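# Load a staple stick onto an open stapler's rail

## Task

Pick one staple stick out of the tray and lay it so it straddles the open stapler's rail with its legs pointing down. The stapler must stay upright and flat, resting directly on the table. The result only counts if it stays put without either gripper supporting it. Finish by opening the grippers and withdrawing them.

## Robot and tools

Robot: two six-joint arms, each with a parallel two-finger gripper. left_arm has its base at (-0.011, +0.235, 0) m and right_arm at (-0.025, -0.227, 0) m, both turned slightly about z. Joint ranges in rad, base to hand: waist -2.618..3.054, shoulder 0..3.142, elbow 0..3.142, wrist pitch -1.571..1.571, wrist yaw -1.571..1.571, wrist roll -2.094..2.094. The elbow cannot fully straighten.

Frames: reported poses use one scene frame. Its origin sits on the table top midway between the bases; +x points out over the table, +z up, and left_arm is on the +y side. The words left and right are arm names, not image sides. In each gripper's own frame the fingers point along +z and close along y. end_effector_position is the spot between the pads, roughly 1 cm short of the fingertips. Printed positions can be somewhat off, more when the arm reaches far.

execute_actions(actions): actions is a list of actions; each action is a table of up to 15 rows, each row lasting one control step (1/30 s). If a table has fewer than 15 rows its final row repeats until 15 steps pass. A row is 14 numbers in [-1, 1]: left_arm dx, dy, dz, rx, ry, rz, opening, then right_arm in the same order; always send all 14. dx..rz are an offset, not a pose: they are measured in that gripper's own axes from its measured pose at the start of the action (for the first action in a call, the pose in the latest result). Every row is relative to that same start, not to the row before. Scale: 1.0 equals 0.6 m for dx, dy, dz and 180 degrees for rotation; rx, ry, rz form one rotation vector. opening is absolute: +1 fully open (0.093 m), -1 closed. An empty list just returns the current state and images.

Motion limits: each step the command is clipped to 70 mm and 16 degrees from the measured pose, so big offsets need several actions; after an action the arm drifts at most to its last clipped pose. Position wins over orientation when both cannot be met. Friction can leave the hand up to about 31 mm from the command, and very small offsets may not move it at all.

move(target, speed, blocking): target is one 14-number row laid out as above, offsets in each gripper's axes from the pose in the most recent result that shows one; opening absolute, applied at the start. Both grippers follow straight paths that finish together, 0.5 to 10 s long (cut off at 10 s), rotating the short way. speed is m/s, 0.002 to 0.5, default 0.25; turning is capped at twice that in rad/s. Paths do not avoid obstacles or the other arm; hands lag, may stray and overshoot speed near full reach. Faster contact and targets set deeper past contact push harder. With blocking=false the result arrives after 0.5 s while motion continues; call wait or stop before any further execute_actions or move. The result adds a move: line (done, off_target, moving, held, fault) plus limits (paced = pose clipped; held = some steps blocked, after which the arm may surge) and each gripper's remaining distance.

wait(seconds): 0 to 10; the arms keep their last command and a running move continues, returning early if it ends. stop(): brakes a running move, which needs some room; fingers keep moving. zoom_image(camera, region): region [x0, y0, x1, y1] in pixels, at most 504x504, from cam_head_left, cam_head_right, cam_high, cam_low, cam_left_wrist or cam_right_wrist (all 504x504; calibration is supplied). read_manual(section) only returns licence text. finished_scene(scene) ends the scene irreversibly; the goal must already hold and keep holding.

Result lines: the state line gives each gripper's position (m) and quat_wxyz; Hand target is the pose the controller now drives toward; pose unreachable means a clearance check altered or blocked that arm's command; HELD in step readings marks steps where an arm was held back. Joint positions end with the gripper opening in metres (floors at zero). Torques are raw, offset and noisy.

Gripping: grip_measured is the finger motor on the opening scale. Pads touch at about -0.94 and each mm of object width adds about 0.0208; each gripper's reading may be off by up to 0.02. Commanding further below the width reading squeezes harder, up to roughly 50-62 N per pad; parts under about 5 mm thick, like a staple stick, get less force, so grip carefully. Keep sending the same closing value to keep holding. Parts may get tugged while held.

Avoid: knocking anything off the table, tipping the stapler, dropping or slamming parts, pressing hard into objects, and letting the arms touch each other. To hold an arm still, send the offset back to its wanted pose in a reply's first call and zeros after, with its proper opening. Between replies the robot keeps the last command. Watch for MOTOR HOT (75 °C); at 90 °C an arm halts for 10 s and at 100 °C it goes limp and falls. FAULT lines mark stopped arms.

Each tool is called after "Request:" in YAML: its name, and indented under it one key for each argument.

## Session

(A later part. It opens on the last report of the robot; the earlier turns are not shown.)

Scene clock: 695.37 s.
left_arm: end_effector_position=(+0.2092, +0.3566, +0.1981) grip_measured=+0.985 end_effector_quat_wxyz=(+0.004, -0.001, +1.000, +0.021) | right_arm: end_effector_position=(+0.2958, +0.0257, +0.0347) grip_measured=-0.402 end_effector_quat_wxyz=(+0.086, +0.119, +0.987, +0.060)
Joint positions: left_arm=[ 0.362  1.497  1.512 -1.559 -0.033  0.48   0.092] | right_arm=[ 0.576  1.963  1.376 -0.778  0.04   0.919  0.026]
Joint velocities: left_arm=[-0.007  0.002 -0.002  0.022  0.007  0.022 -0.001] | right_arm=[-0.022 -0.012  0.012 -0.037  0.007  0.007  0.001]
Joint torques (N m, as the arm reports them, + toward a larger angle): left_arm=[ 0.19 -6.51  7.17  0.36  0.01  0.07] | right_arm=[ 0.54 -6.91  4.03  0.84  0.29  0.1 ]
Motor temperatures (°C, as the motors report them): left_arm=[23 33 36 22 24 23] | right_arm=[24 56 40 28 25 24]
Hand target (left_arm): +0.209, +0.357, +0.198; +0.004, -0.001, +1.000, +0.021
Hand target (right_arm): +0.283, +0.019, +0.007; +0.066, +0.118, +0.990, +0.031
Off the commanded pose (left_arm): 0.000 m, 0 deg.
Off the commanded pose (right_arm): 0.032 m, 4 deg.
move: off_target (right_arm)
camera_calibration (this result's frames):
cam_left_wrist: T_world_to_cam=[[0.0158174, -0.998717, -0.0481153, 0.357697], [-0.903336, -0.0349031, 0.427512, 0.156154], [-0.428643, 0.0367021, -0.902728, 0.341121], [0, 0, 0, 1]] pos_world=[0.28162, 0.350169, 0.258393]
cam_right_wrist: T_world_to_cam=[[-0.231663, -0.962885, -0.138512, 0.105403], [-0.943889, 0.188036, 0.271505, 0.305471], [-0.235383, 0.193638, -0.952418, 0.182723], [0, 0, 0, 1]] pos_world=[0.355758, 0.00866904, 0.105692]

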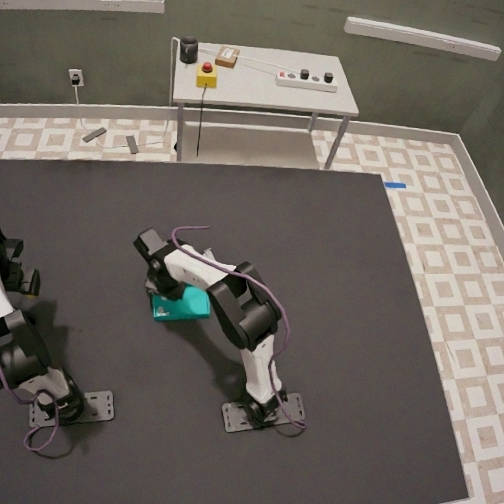

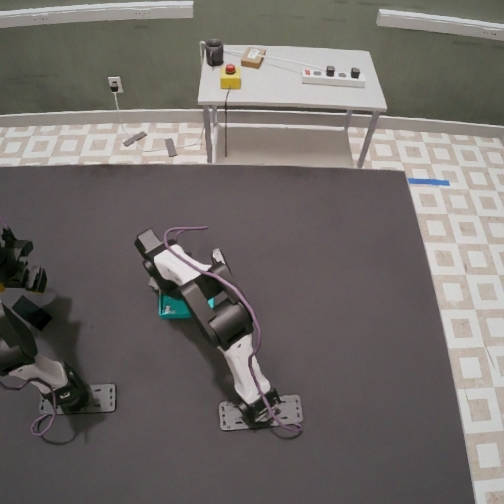

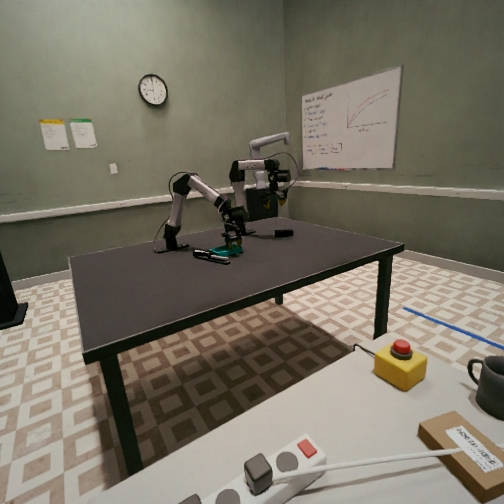

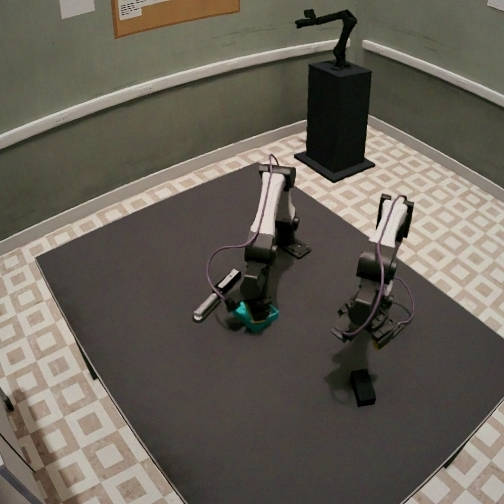

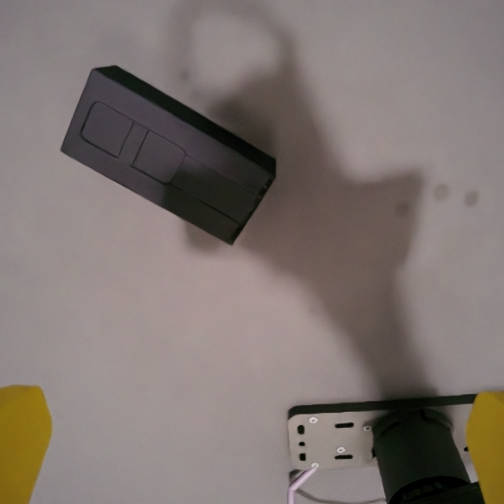

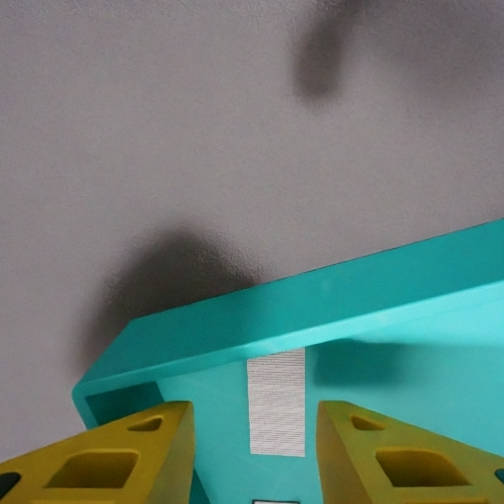

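Request:
move:
  target: [0,0,0,0,0,0,1,0,0,-0.06,0.02,0.04,-0.045,-0.4]
  speed: 0.04

Request:
move:
  target: [0,0,0,0,0,0,1,0,0.045,0,0,0,-0.02,-0.4]
  speed: 0.04

Scene clock: 710.70 s.
left_arm: end_effector_position=(+0.2092, +0.3566, +0.1981) grip_measured=+0.985 end_effector_quat_wxyz=(+0.004, -0.001, +1.000, +0.021) | right_arm: end_effector_position=(+0.2872, +0.0222, +0.0728) grip_measured=-0.402 end_effector_quat_wxyz=(+0.033, +0.048, +0.998, +0.032)
Joint positions: left_arm=[ 0.362  1.497  1.512 -1.559 -0.033  0.48   0.092] | right_arm=[ 0.564  1.99   1.589 -1.078 -0.004  0.768  0.026]
Joint velocities: left_arm=[-0.007 -0.017 -0.007 -0.007 -0.022  0.081 -0.001] | right_arm=[-0.007 -0.007  0.037 -0.037  0.007  0.095 -0.   ]
Joint torques (N m, as the arm reports them, + toward a larger angle): left_arm=[ 0.22 -6.51  7.21  0.36 -0.01  0.05] | right_arm=[-1.01 -9.25  9.34  0.49 -0.01 -0.04]
Motor temperatures (°C, as the motors report them): left_arm=[23 33 36 22 24 23] | right_arm=[24 53 40 28 25 24]
Hand target (left_arm): +0.209, +0.357, +0.198; +0.004, -0.001, +1.000, +0.021
Hand target (right_arm): +0.289, +0.022, +0.070; +0.024, +0.047, +0.998, +0.031
Off the commanded pose (left_arm): 0.000 m, 0 deg.
Off the commanded pose (right_arm): 0.004 m, 1 deg.
move: done
camera_calibration (this result's frames):
cam_left_wrist: T_world_to_cam=[[0.0158174, -0.998717, -0.0481153, 0.357697], [-0.903336, -0.0349031, 0.427512, 0.156154], [-0.428643, 0.0367021, -0.902728, 0.341121], [0, 0, 0, 1]] pos_world=[0.28162, 0.350169, 0.258393]
cam_right_wrist: T_world_to_cam=[[-0.100913, -0.992742, -0.0654149, 0.0630595], [-0.929605, 0.0706606, 0.36172, 0.279584], [-0.354472, 0.0973124, -0.929989, 0.252465], [0, 0, 0, 1]] pos_world=[0.355758, 0.0182783, 0.137784]

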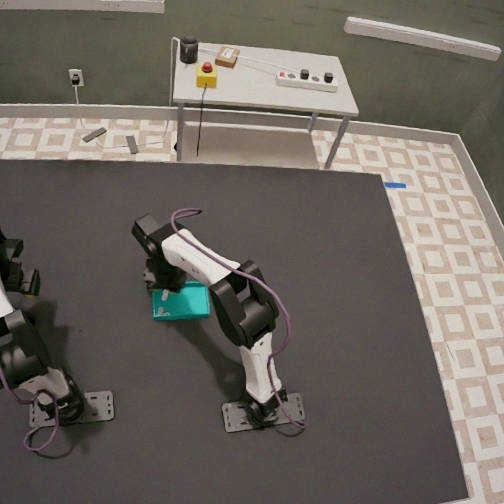

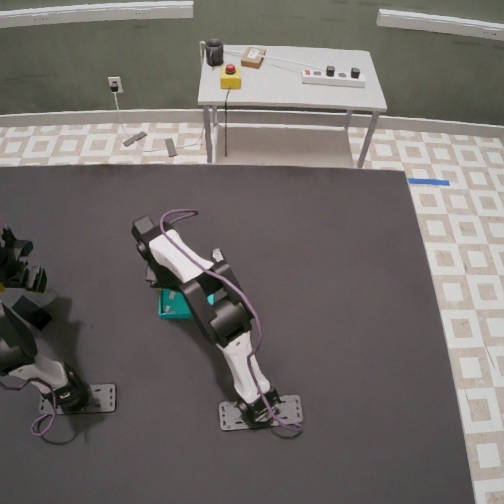

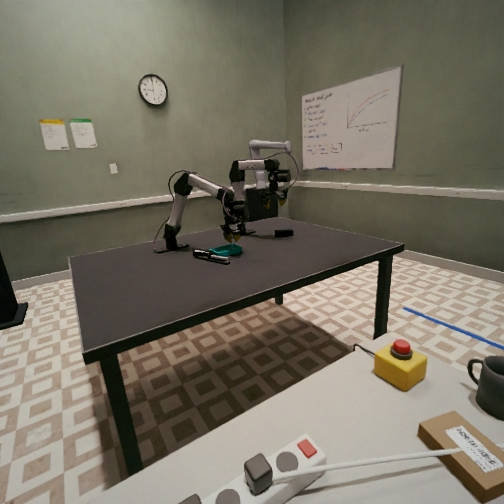

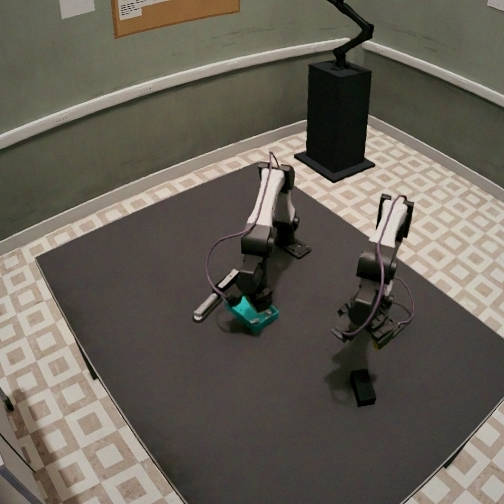

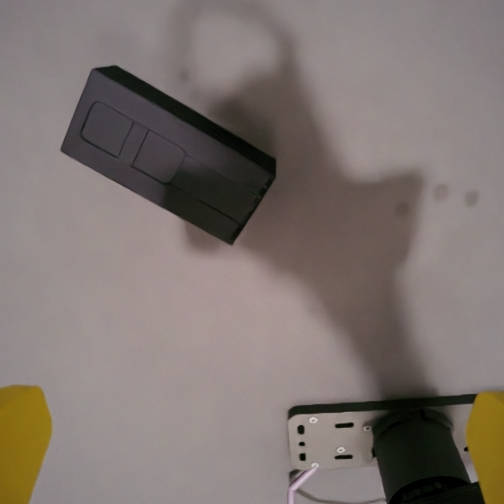

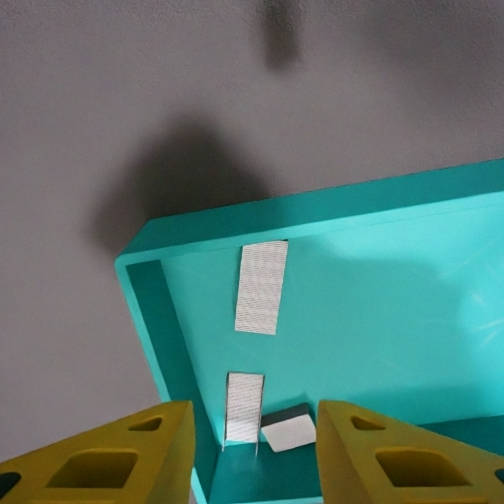

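Scene clock: 711.77 s.
left_arm: end_effector_position=(+0.2092, +0.3566, +0.1981) grip_measured=+0.985 end_effector_quat_wxyz=(+0.004, -0.001, +1.000, +0.021) | right_arm: end_effector_position=(+0.2908, +0.0467, +0.0781) grip_measured=-0.402 end_effector_quat_wxyz=(+0.039, +0.025, +0.998, +0.038)
Joint positions: left_arm=[ 0.362  1.497  1.512 -1.559 -0.033  0.48   0.092] | right_arm=[ 0.605  2.044  1.686 -1.103 -0.004  0.762  0.026]
Joint velocities: left_arm=[-0.002  0.007 -0.002 -0.022  0.022 -0.037  0.   ] | right_arm=[-0.012  0.017 -0.007  0.022  0.022  0.022 -0.001]
Joint torques (N m, as the arm reports them, + toward a larger angle): left_arm=[ 0.11 -6.49  7.08  0.36  0.    0.05] | right_arm=[ 0.15 -9.73  9.33  0.47  0.2  -0.05]
Motor temperatures (°C, as the motors report them): left_arm=[23 33 36 22 24 23] | right_arm=[24 53 40 28 25 24]
Hand target (left_arm): +0.209, +0.357, +0.198; +0.004, -0.001, +1.000, +0.021
Hand target (right_arm): +0.290, +0.049, +0.075; +0.035, +0.017, +0.999, +0.031
Off the commanded pose (left_arm): 0.000 m, 0 deg.
Off the commanded pose (right_arm): 0.004 m, 1 deg.
move: done
camera_calibration (this result's frames):
cam_left_wrist: T_world_to_cam=[[0.0158174, -0.998717, -0.0481153, 0.357697], [-0.903336, -0.0349031, 0.427512, 0.156154], [-0.428643, 0.0367021, -0.902728, 0.341121], [0, 0, 0, 1]] pos_world=[0.28162, 0.350169, 0.258393]
cam_right_wrist: T_world_to_cam=[[-0.0532953, -0.995593, -0.0771698, 0.0753794], [-0.936752, 0.0230761, 0.349231, 0.284554], [-0.345911, 0.0909013, -0.933853, 0.254292], [0, 0, 0, 1]] pos_world=[0.358536, 0.0453653, 0.143913]

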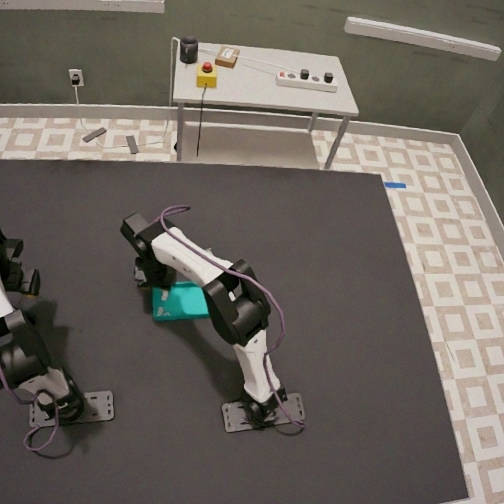

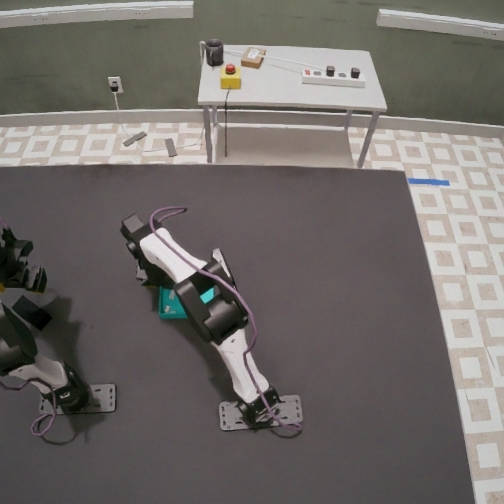

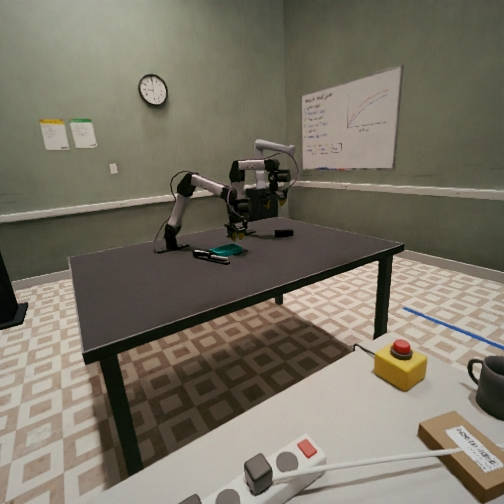

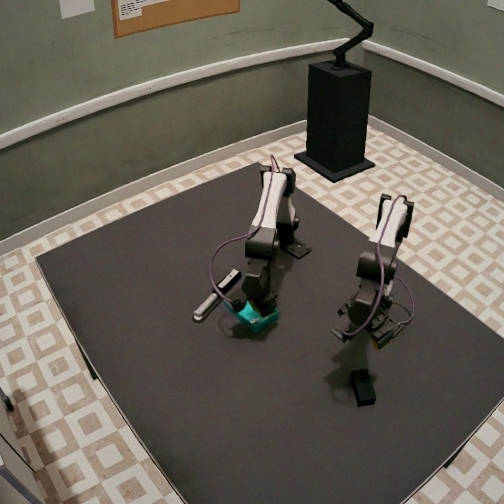

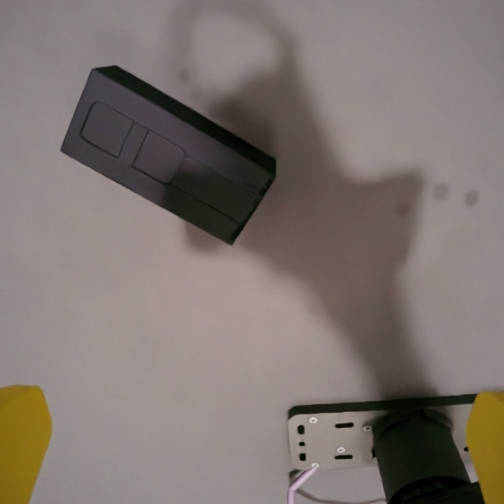

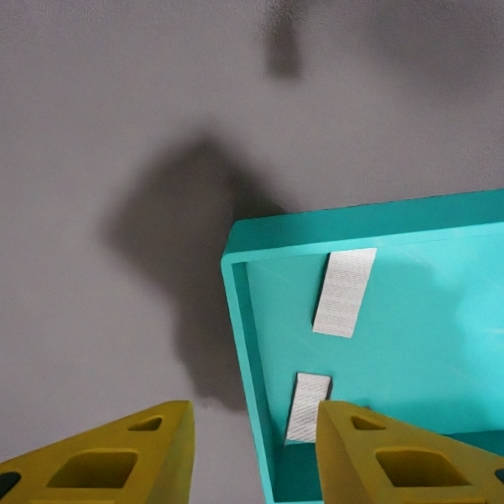

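Request:
execute_actions:
  actions: []

Scene clock: 736.07 s.
left_arm: end_effector_position=(+0.2092, +0.3566, +0.1981) grip_measured=+0.985 end_effector_quat_wxyz=(+0.004, -0.001, +1.000, +0.021) | right_arm: end_effector_position=(+0.2902, +0.0463, +0.0780) grip_measured=-0.402 end_effector_quat_wxyz=(+0.038, +0.024, +0.998, +0.037)
Joint positions: left_arm=[ 0.362  1.497  1.512 -1.559 -0.033  0.48   0.092] | right_arm=[ 0.605  2.044  1.686 -1.107 -0.004  0.762  0.026]
Joint velocities: left_arm=[-0.012 -0.017 -0.007 -0.081 -0.051  0.007 -0.   ] | right_arm=[-0.007  0.007  0.007 -0.022  0.037  0.037  0.   ]
Joint torques (N m, as the arm reports them, + toward a larger angle): left_arm=[ 0.14 -6.53  7.12  0.36  0.    0.06] | right_arm=[ 0.23 -9.66  9.38  0.48  0.17 -0.06]
Motor temperatures (°C, as the motors report them): left_arm=[23 34 36 22 24 23] | right_arm=[24 54 44 27 25 24]
Hand target (left_arm): +0.209, +0.357, +0.198; +0.004, -0.001, +1.000, +0.021
Hand target (right_arm): +0.290, +0.049, +0.075; +0.035, +0.017, +0.999, +0.031
Off the commanded pose (left_arm): 0.000 m, 0 deg.
Off the commanded pose (right_arm): 0.004 m, 1 deg.
camera_calibration (this result's frames):
cam_left_wrist: T_world_to_cam=[[0.0158174, -0.998717, -0.0481153, 0.357697], [-0.903336, -0.0349031, 0.427512, 0.156154], [-0.428643, 0.0367021, -0.902728, 0.341121], [0, 0, 0, 1]] pos_world=[0.28162, 0.350169, 0.258393]
cam_right_wrist: T_world_to_cam=[[-0.0530913, -0.995767, -0.0750314, 0.0746469], [-0.935962, 0.0234306, 0.35132, 0.283663], [-0.348075, 0.0888786, -0.933244, 0.254743], [0, 0, 0, 1]] pos_world=[0.358131, 0.0450434, 0.143681]

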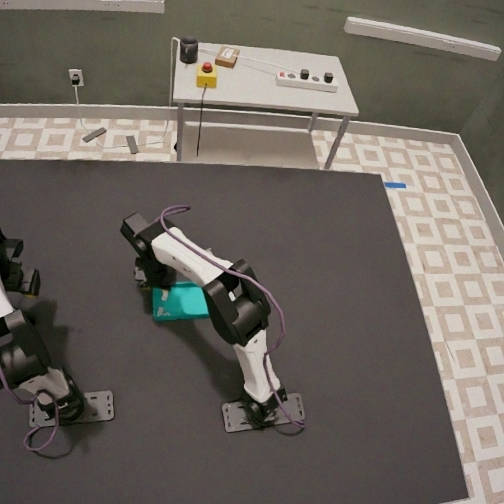

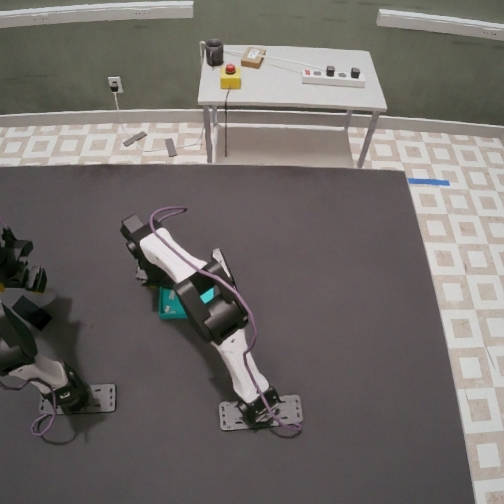

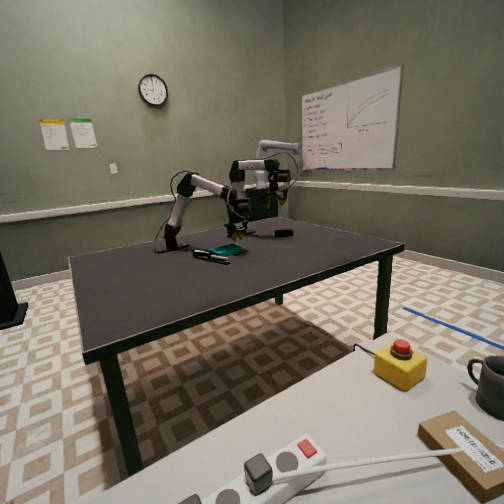

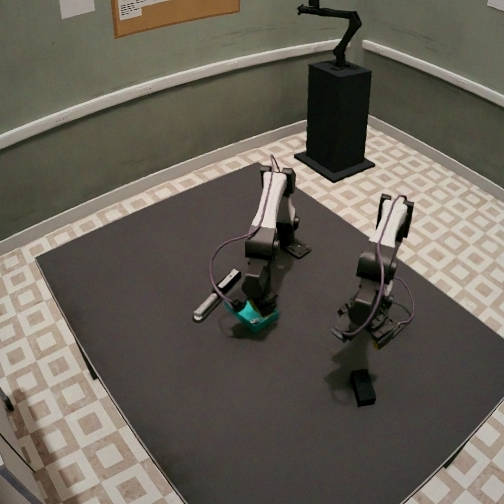

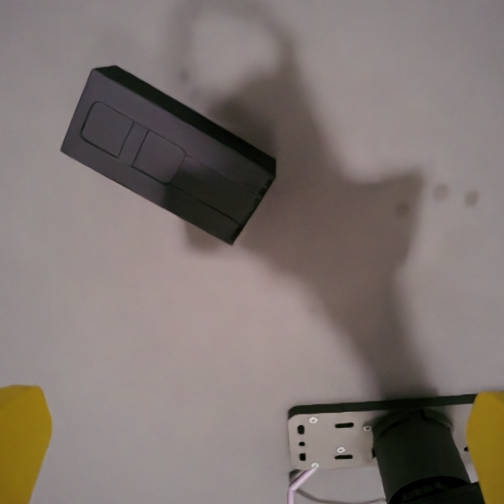

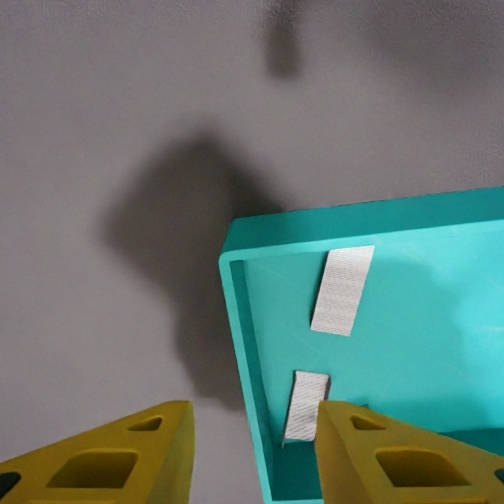

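Request:
move:
  target: [0,0,0,0,0,0,1, 0.006,0,0.075,0.015,0.01,0,-0.4]
  speed: 0.05

Scene clock: 748.67 s.
left_arm: end_effector_position=(+0.2092, +0.3566, +0.1981) grip_measured=+0.985 end_effector_quat_wxyz=(+0.004, -0.001, +1.000, +0.021) | right_arm: end_effector_position=(+0.2937, +0.0517, +0.0446) grip_measured=-0.402 end_effector_quat_wxyz=(+0.026, +0.023, +0.999, +0.026)
Joint positions: left_arm=[ 0.362  1.497  1.512 -1.559 -0.033  0.48   0.092] | right_arm=[ 0.61   2.121  1.672 -1.048 -0.003  0.764  0.026]
Joint velocities: left_arm=[-0.002  0.017 -0.002  0.007 -0.037 -0.022 -0.001] | right_arm=[ 0.017 -0.007 -0.002 -0.051 -0.022 -0.081  0.   ]
Joint torques (N m, as the arm reports them, + toward a larger angle): left_arm=[ 0.25 -6.5   7.03  0.36  0.01  0.05] | right_arm=[  0.18 -10.75   5.66   0.59   0.26   0.15]
Motor temperatures (°C, as the motors report them): left_arm=[23 34 36 22 24 23] | right_arm=[24 55 45 27 25 24]
Hand target (left_arm): +0.209, +0.357, +0.198; +0.004, -0.001, +1.000, +0.021
Hand target (right_arm): +0.290, +0.050, +0.033; +0.022, +0.024, +0.999, +0.014
Off the commanded pose (left_arm): 0.000 m, 0 deg.
Off the commanded pose (right_arm): 0.012 m, 1 deg.
move: off_target (right_arm)
camera_calibration (this result's frames):
cam_left_wrist: T_world_to_cam=[[0.0158174, -0.998717, -0.0481153, 0.357697], [-0.903336, -0.0349031, 0.427512, 0.156154], [-0.428643, 0.0367021, -0.902728, 0.341121], [0, 0, 0, 1]] pos_world=[0.28162, 0.350169, 0.258393]
cam_right_wrist: T_world_to_cam=[[-0.0527698, -0.997229, -0.0524438, 0.0767299], [-0.927168, 0.0294209, 0.373488, 0.294596], [-0.37091, 0.0683331, -0.926151, 0.231787], [0, 0, 0, 1]] pos_world=[0.363162, 0.0520112, 0.108666]

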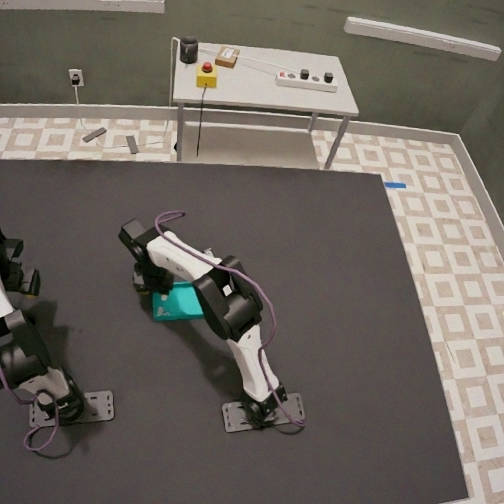

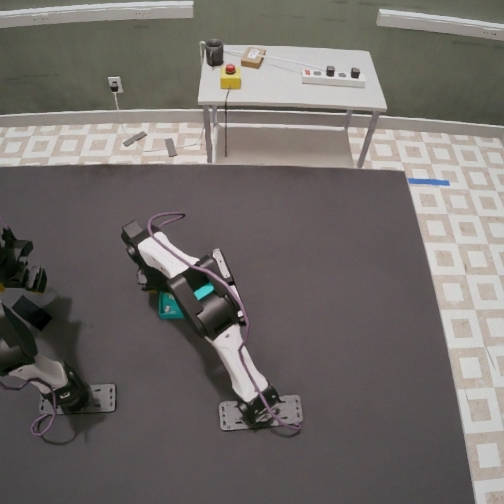

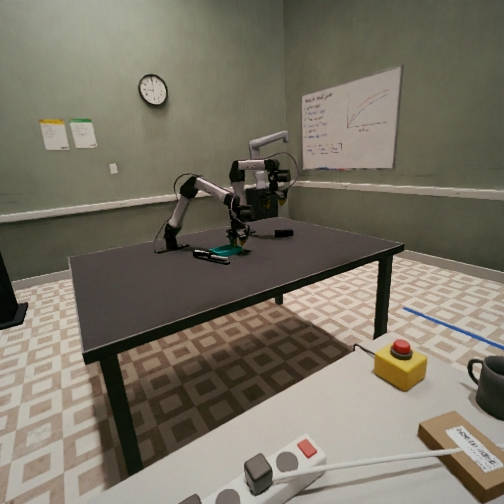

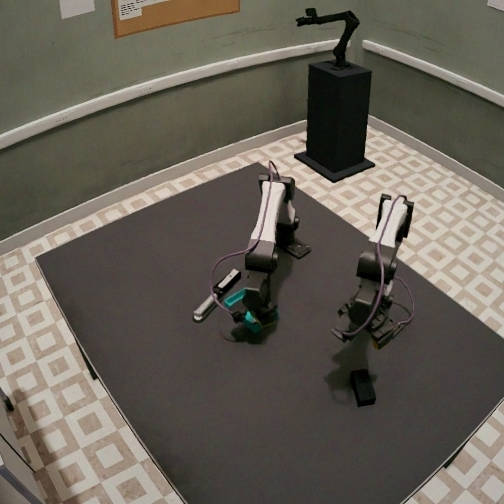

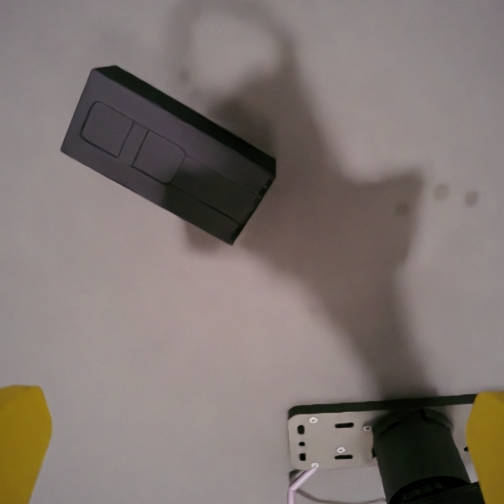

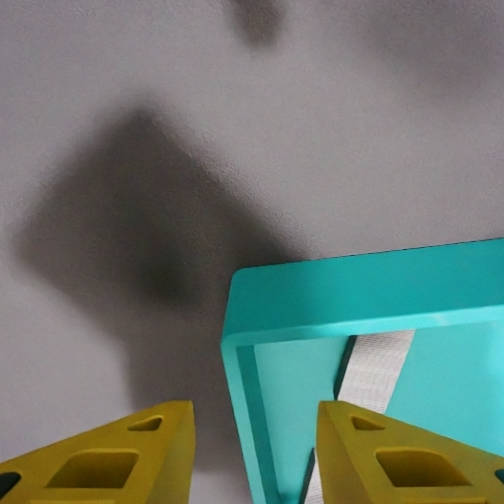

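Request:
move:
  target: [0,0,0,0,0,0,1, 0.008,0,0.03,0.01,0.01,0,-0.62]
  speed: 0.04

Scene clock: 757.97 s.
left_arm: end_effector_position=(+0.2092, +0.3566, +0.1981) grip_measured=+0.985 end_effector_quat_wxyz=(+0.004, -0.001, +1.000, +0.021) | right_arm: end_effector_position=(+0.2920, +0.0503, +0.0313) grip_measured=-0.618 end_effector_quat_wxyz=(+0.015, +0.024, +0.999, +0.016)
Joint positions: left_arm=[ 0.362  1.497  1.512 -1.559 -0.033  0.48   0.092] | right_arm=[ 0.61   2.154  1.672 -1.046 -0.003  0.765  0.016]
Joint velocities: left_arm=[-0.012 -0.007  0.002  0.007  0.007 -0.007 -0.   ] | right_arm=[ 0.007  0.002 -0.002 -0.022 -0.007 -0.037 -0.   ]
Joint torques (N m, as the arm reports them, + toward a larger angle): left_arm=[ 0.09 -6.49  7.14  0.37  0.02  0.05] | right_arm=[  0.26 -10.84   8.06   0.44   0.14   0.13]
Motor temperatures (°C, as the motors report them): left_arm=[23 34 36 22 24 23] | right_arm=[24 55 44 27 25 24]
Hand target (left_arm): +0.209, +0.357, +0.198; +0.004, -0.001, +1.000, +0.021
Hand target (right_arm): +0.290, +0.053, +0.026; +0.010, +0.023, +1.000, +0.011
Off the commanded pose (left_arm): 0.000 m, 0 deg.
Off the commanded pose (right_arm): 0.006 m, 1 deg.
move: done
camera_calibration (this result's frames):
cam_left_wrist: T_world_to_cam=[[0.0158174, -0.998717, -0.0481153, 0.357697], [-0.903336, -0.0349031, 0.427512, 0.156154], [-0.428643, 0.0367021, -0.902728, 0.341121], [0, 0, 0, 1]] pos_world=[0.28162, 0.350169, 0.258393]
cam_right_wrist: T_world_to_cam=[[-0.054139, -0.99807, -0.0304176, 0.0742981], [-0.917983, 0.0377621, 0.394819, 0.294345], [-0.392908, 0.049298, -0.918255, 0.226093], [0, 0, 0, 1]] pos_world=[0.36306, 0.0518936, 0.093658]

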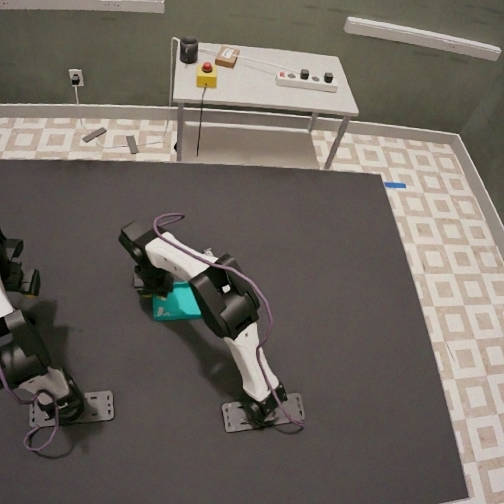

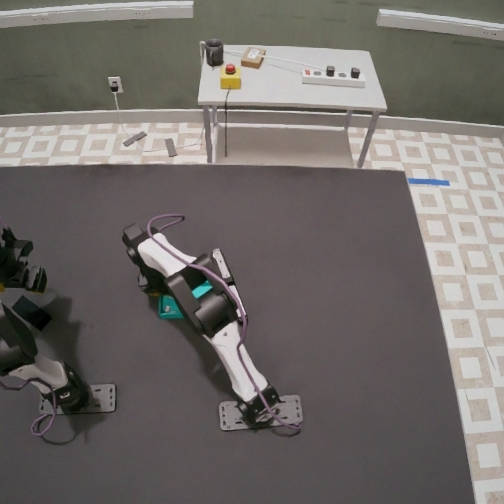

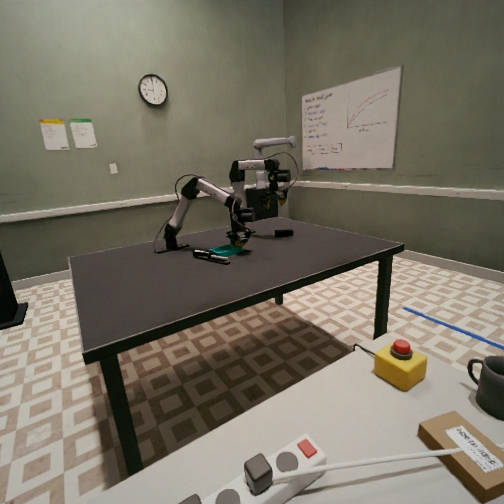

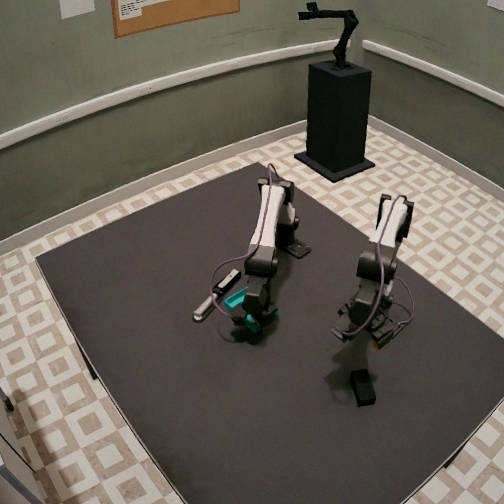

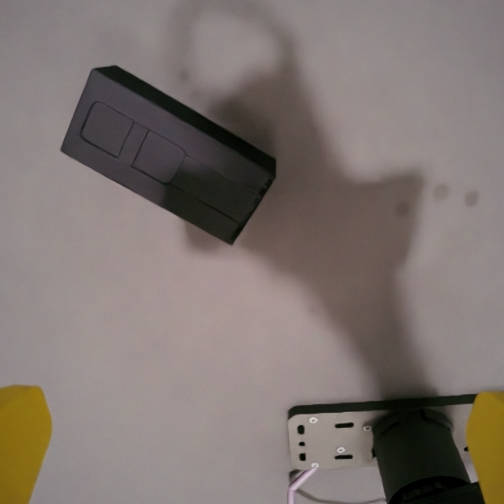

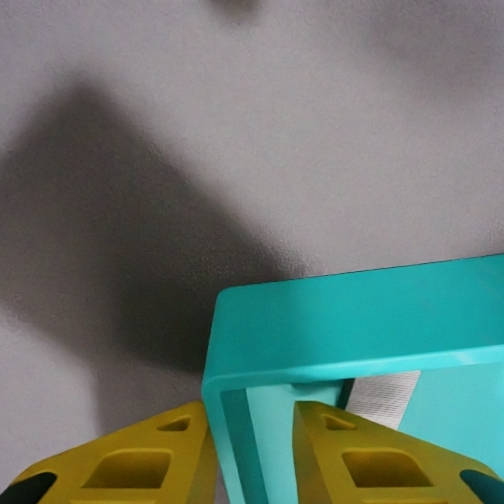

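Request:
move:
  target: [0,0,0,0,0,0,1, 0.006,0,0.018,0.01,0.01,0,-0.62]
  speed: 0.03

Request:
move:
  target: [0,0,0,0,0,0,1, 0,0,0,0,0,0,0.1]

Scene clock: 768.73 s.
left_arm: end_effector_position=(+0.2092, +0.3566, +0.1981) grip_measured=+0.985 end_effector_quat_wxyz=(+0.004, -0.001, +1.000, +0.021) | right_arm: end_effector_position=(+0.2902, +0.0487, +0.0246) grip_measured=-0.618 end_effector_quat_wxyz=(+0.005, +0.024, +1.000, +0.007)
Joint positions: left_arm=[ 0.362  1.497  1.512 -1.559 -0.033  0.48   0.092] | right_arm=[ 0.61   2.176  1.681 -1.06  -0.003  0.765  0.016]
Joint velocities: left_arm=[-0.007  0.007 -0.002 -0.066 -0.007 -0.037 -0.001] | right_arm=[ 0.002 -0.002 -0.027 -0.066 -0.081 -0.066 -0.001]
Joint torques (N m, as the arm reports them, + toward a larger angle): left_arm=[ 0.12 -6.5   7.07  0.36  0.    0.07] | right_arm=[  0.28 -10.64   8.88   0.33   0.14   0.13]
Motor temperatures (°C, as the motors report them): left_arm=[23 34 36 22 24 23] | right_arm=[24 56 44 27 25 24]
Hand target (left_arm): +0.209, +0.357, +0.198; +0.004, -0.001, +1.000, +0.021
Hand target (right_arm): +0.289, +0.051, +0.020; -0.001, +0.024, +1.000, +0.001
Off the commanded pose (left_arm): 0.000 m, 0 deg.
Off the commanded pose (right_arm): 0.005 m, 1 deg.
move: done
camera_calibration (this result's frames):
cam_left_wrist: T_world_to_cam=[[0.0158174, -0.998717, -0.0481153, 0.357697], [-0.903336, -0.0349031, 0.427512, 0.156154], [-0.428643, 0.0367021, -0.902728, 0.341121], [0, 0, 0, 1]] pos_world=[0.28162, 0.350169, 0.258393]
cam_right_wrist: T_world_to_cam=[[-0.0545638, -0.998441, -0.0118004, 0.0720641], [-0.909859, 0.0448479, 0.412486, 0.292224], [-0.411314, 0.0332435, -0.910887, 0.225212], [0, 0, 0, 1]] pos_world=[0.362447, 0.0513593, 0.0854551]

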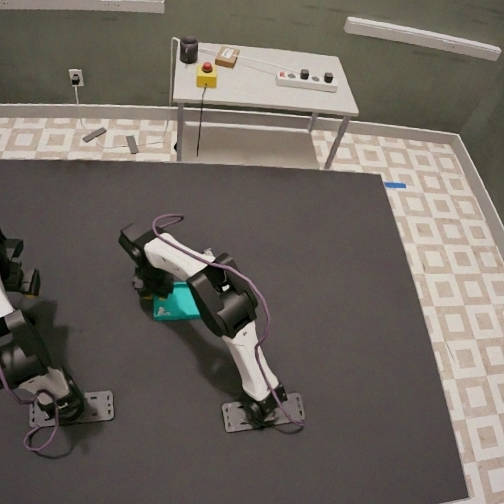

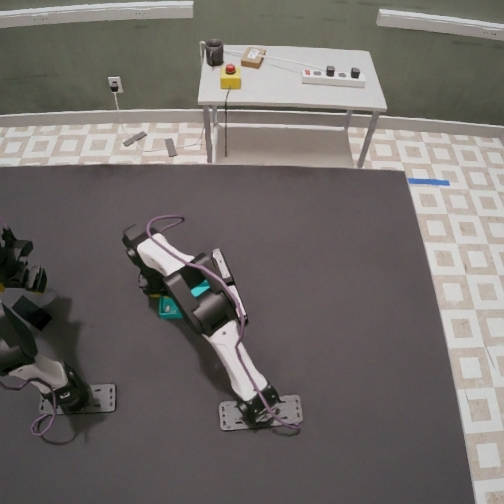

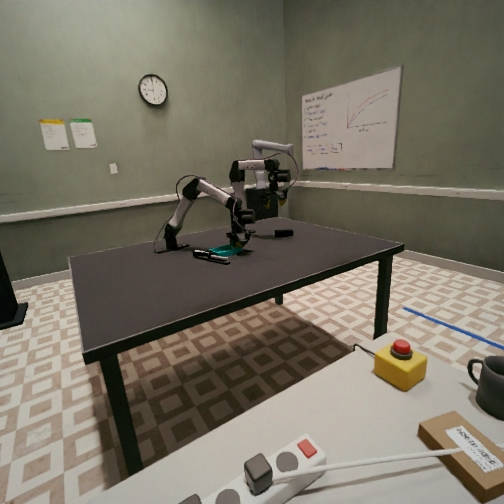

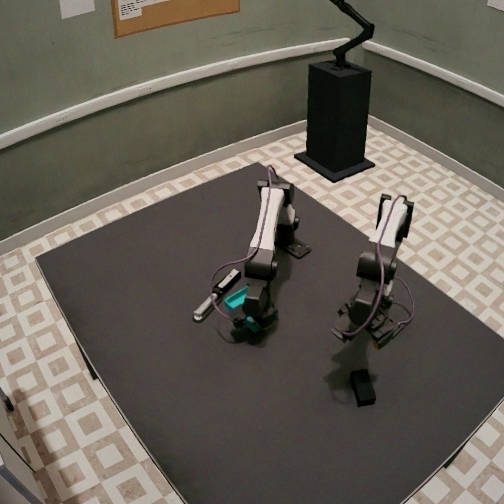

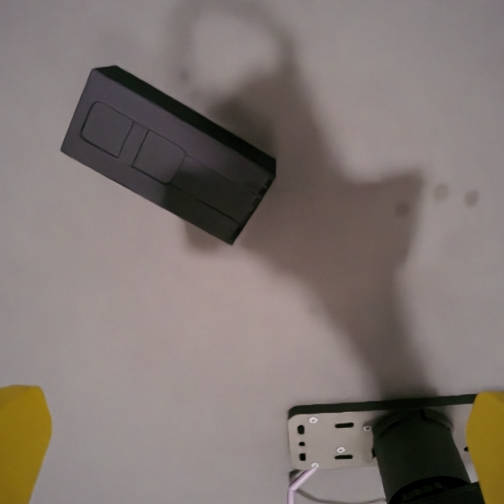

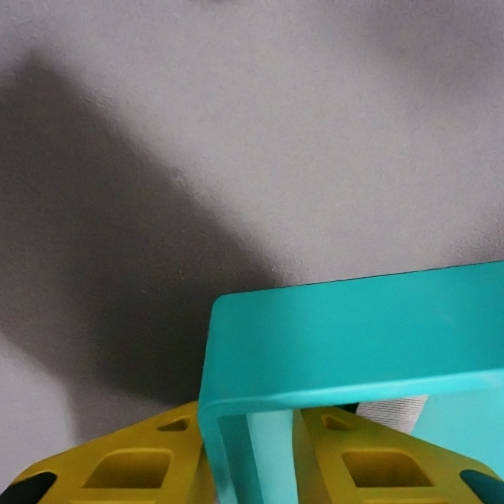

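Scene clock: 769.23 s.
left_arm: end_effector_position=(+0.2092, +0.3566, +0.1981) grip_measured=+0.985 end_effector_quat_wxyz=(+0.004, -0.001, +1.000, +0.021) | right_arm: end_effector_position=(+0.2902, +0.0487, +0.0246) grip_measured=+0.098 end_effector_quat_wxyz=(+0.005, +0.024, +1.000, +0.007)
Joint positions: left_arm=[ 0.362  1.497  1.512 -1.559 -0.033  0.48   0.092] | right_arm=[ 0.61   2.176  1.681 -1.06  -0.003  0.765  0.05 ]
Joint velocities: left_arm=[-0.002  0.012  0.002  0.007  0.007 -0.051 -0.001] | right_arm=[ 0.012 -0.002  0.017 -0.007  0.022  0.037 -0.001]
Joint torques (N m, as the arm reports them, + toward a larger angle): left_arm=[ 0.12 -6.51  7.07  0.37  0.    0.05] | right_arm=[ -0.31 -12.27   7.28   0.4    0.16   0.04]
Motor temperatures (°C, as the motors report them): left_arm=[23 34 36 22 24 23] | right_arm=[24 56 44 27 25 24]
Hand target (left_arm): +0.209, +0.357, +0.198; +0.004, -0.001, +1.000, +0.021
Hand target (right_arm): +0.290, +0.049, +0.025; +0.005, +0.024, +1.000, +0.007
Off the commanded pose (left_arm): 0.000 m, 0 deg.
Off the commanded pose (right_arm): 0.000 m, 0 deg.
move: done
camera_calibration (this result's frames):
cam_left_wrist: T_world_to_cam=[[0.0158174, -0.998717, -0.0481153, 0.357697], [-0.903336, -0.0349031, 0.427512, 0.156154], [-0.428643, 0.0367021, -0.902728, 0.341121], [0, 0, 0, 1]] pos_world=[0.28162, 0.350169, 0.258393]
cam_right_wrist: T_world_to_cam=[[-0.0545638, -0.998441, -0.0118004, 0.0720641], [-0.909859, 0.0448479, 0.412486, 0.292224], [-0.411314, 0.0332435, -0.910887, 0.225212], [0, 0, 0, 1]] pos_world=[0.362447, 0.0513593, 0.0854551]

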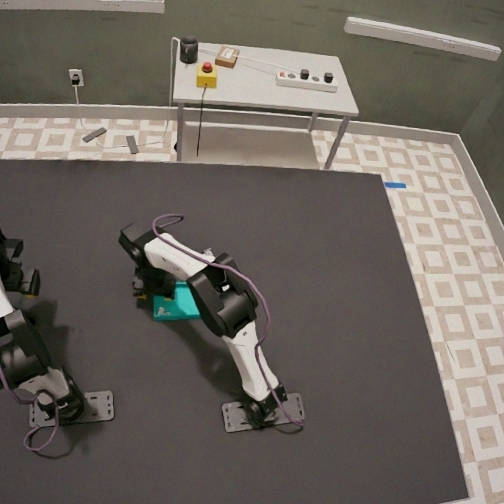

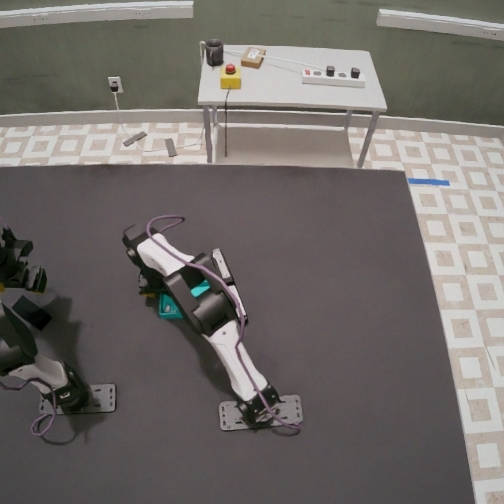

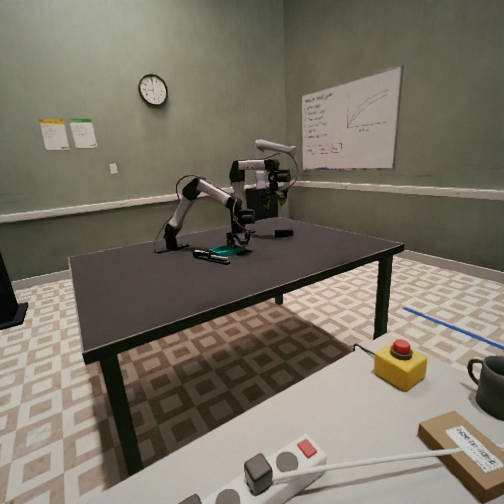

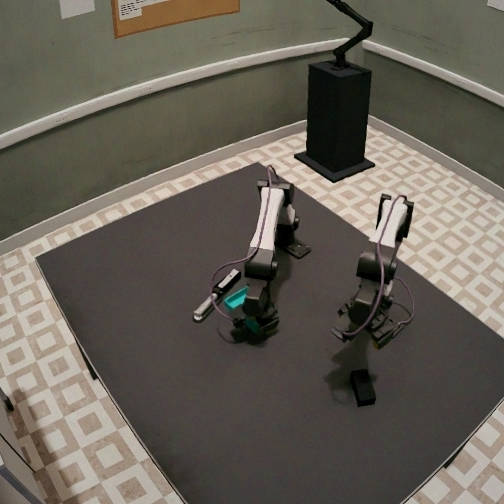

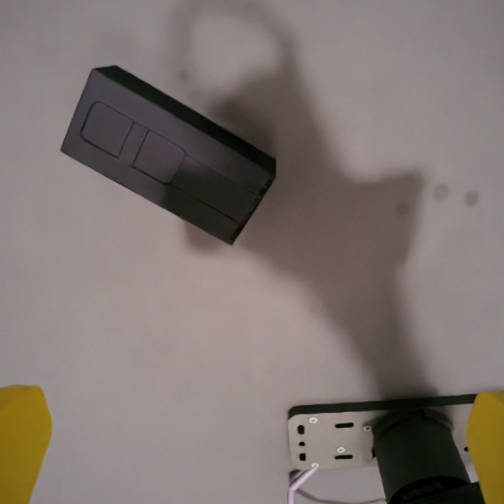

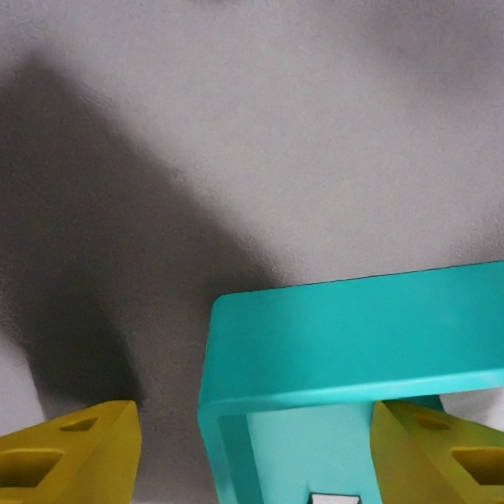

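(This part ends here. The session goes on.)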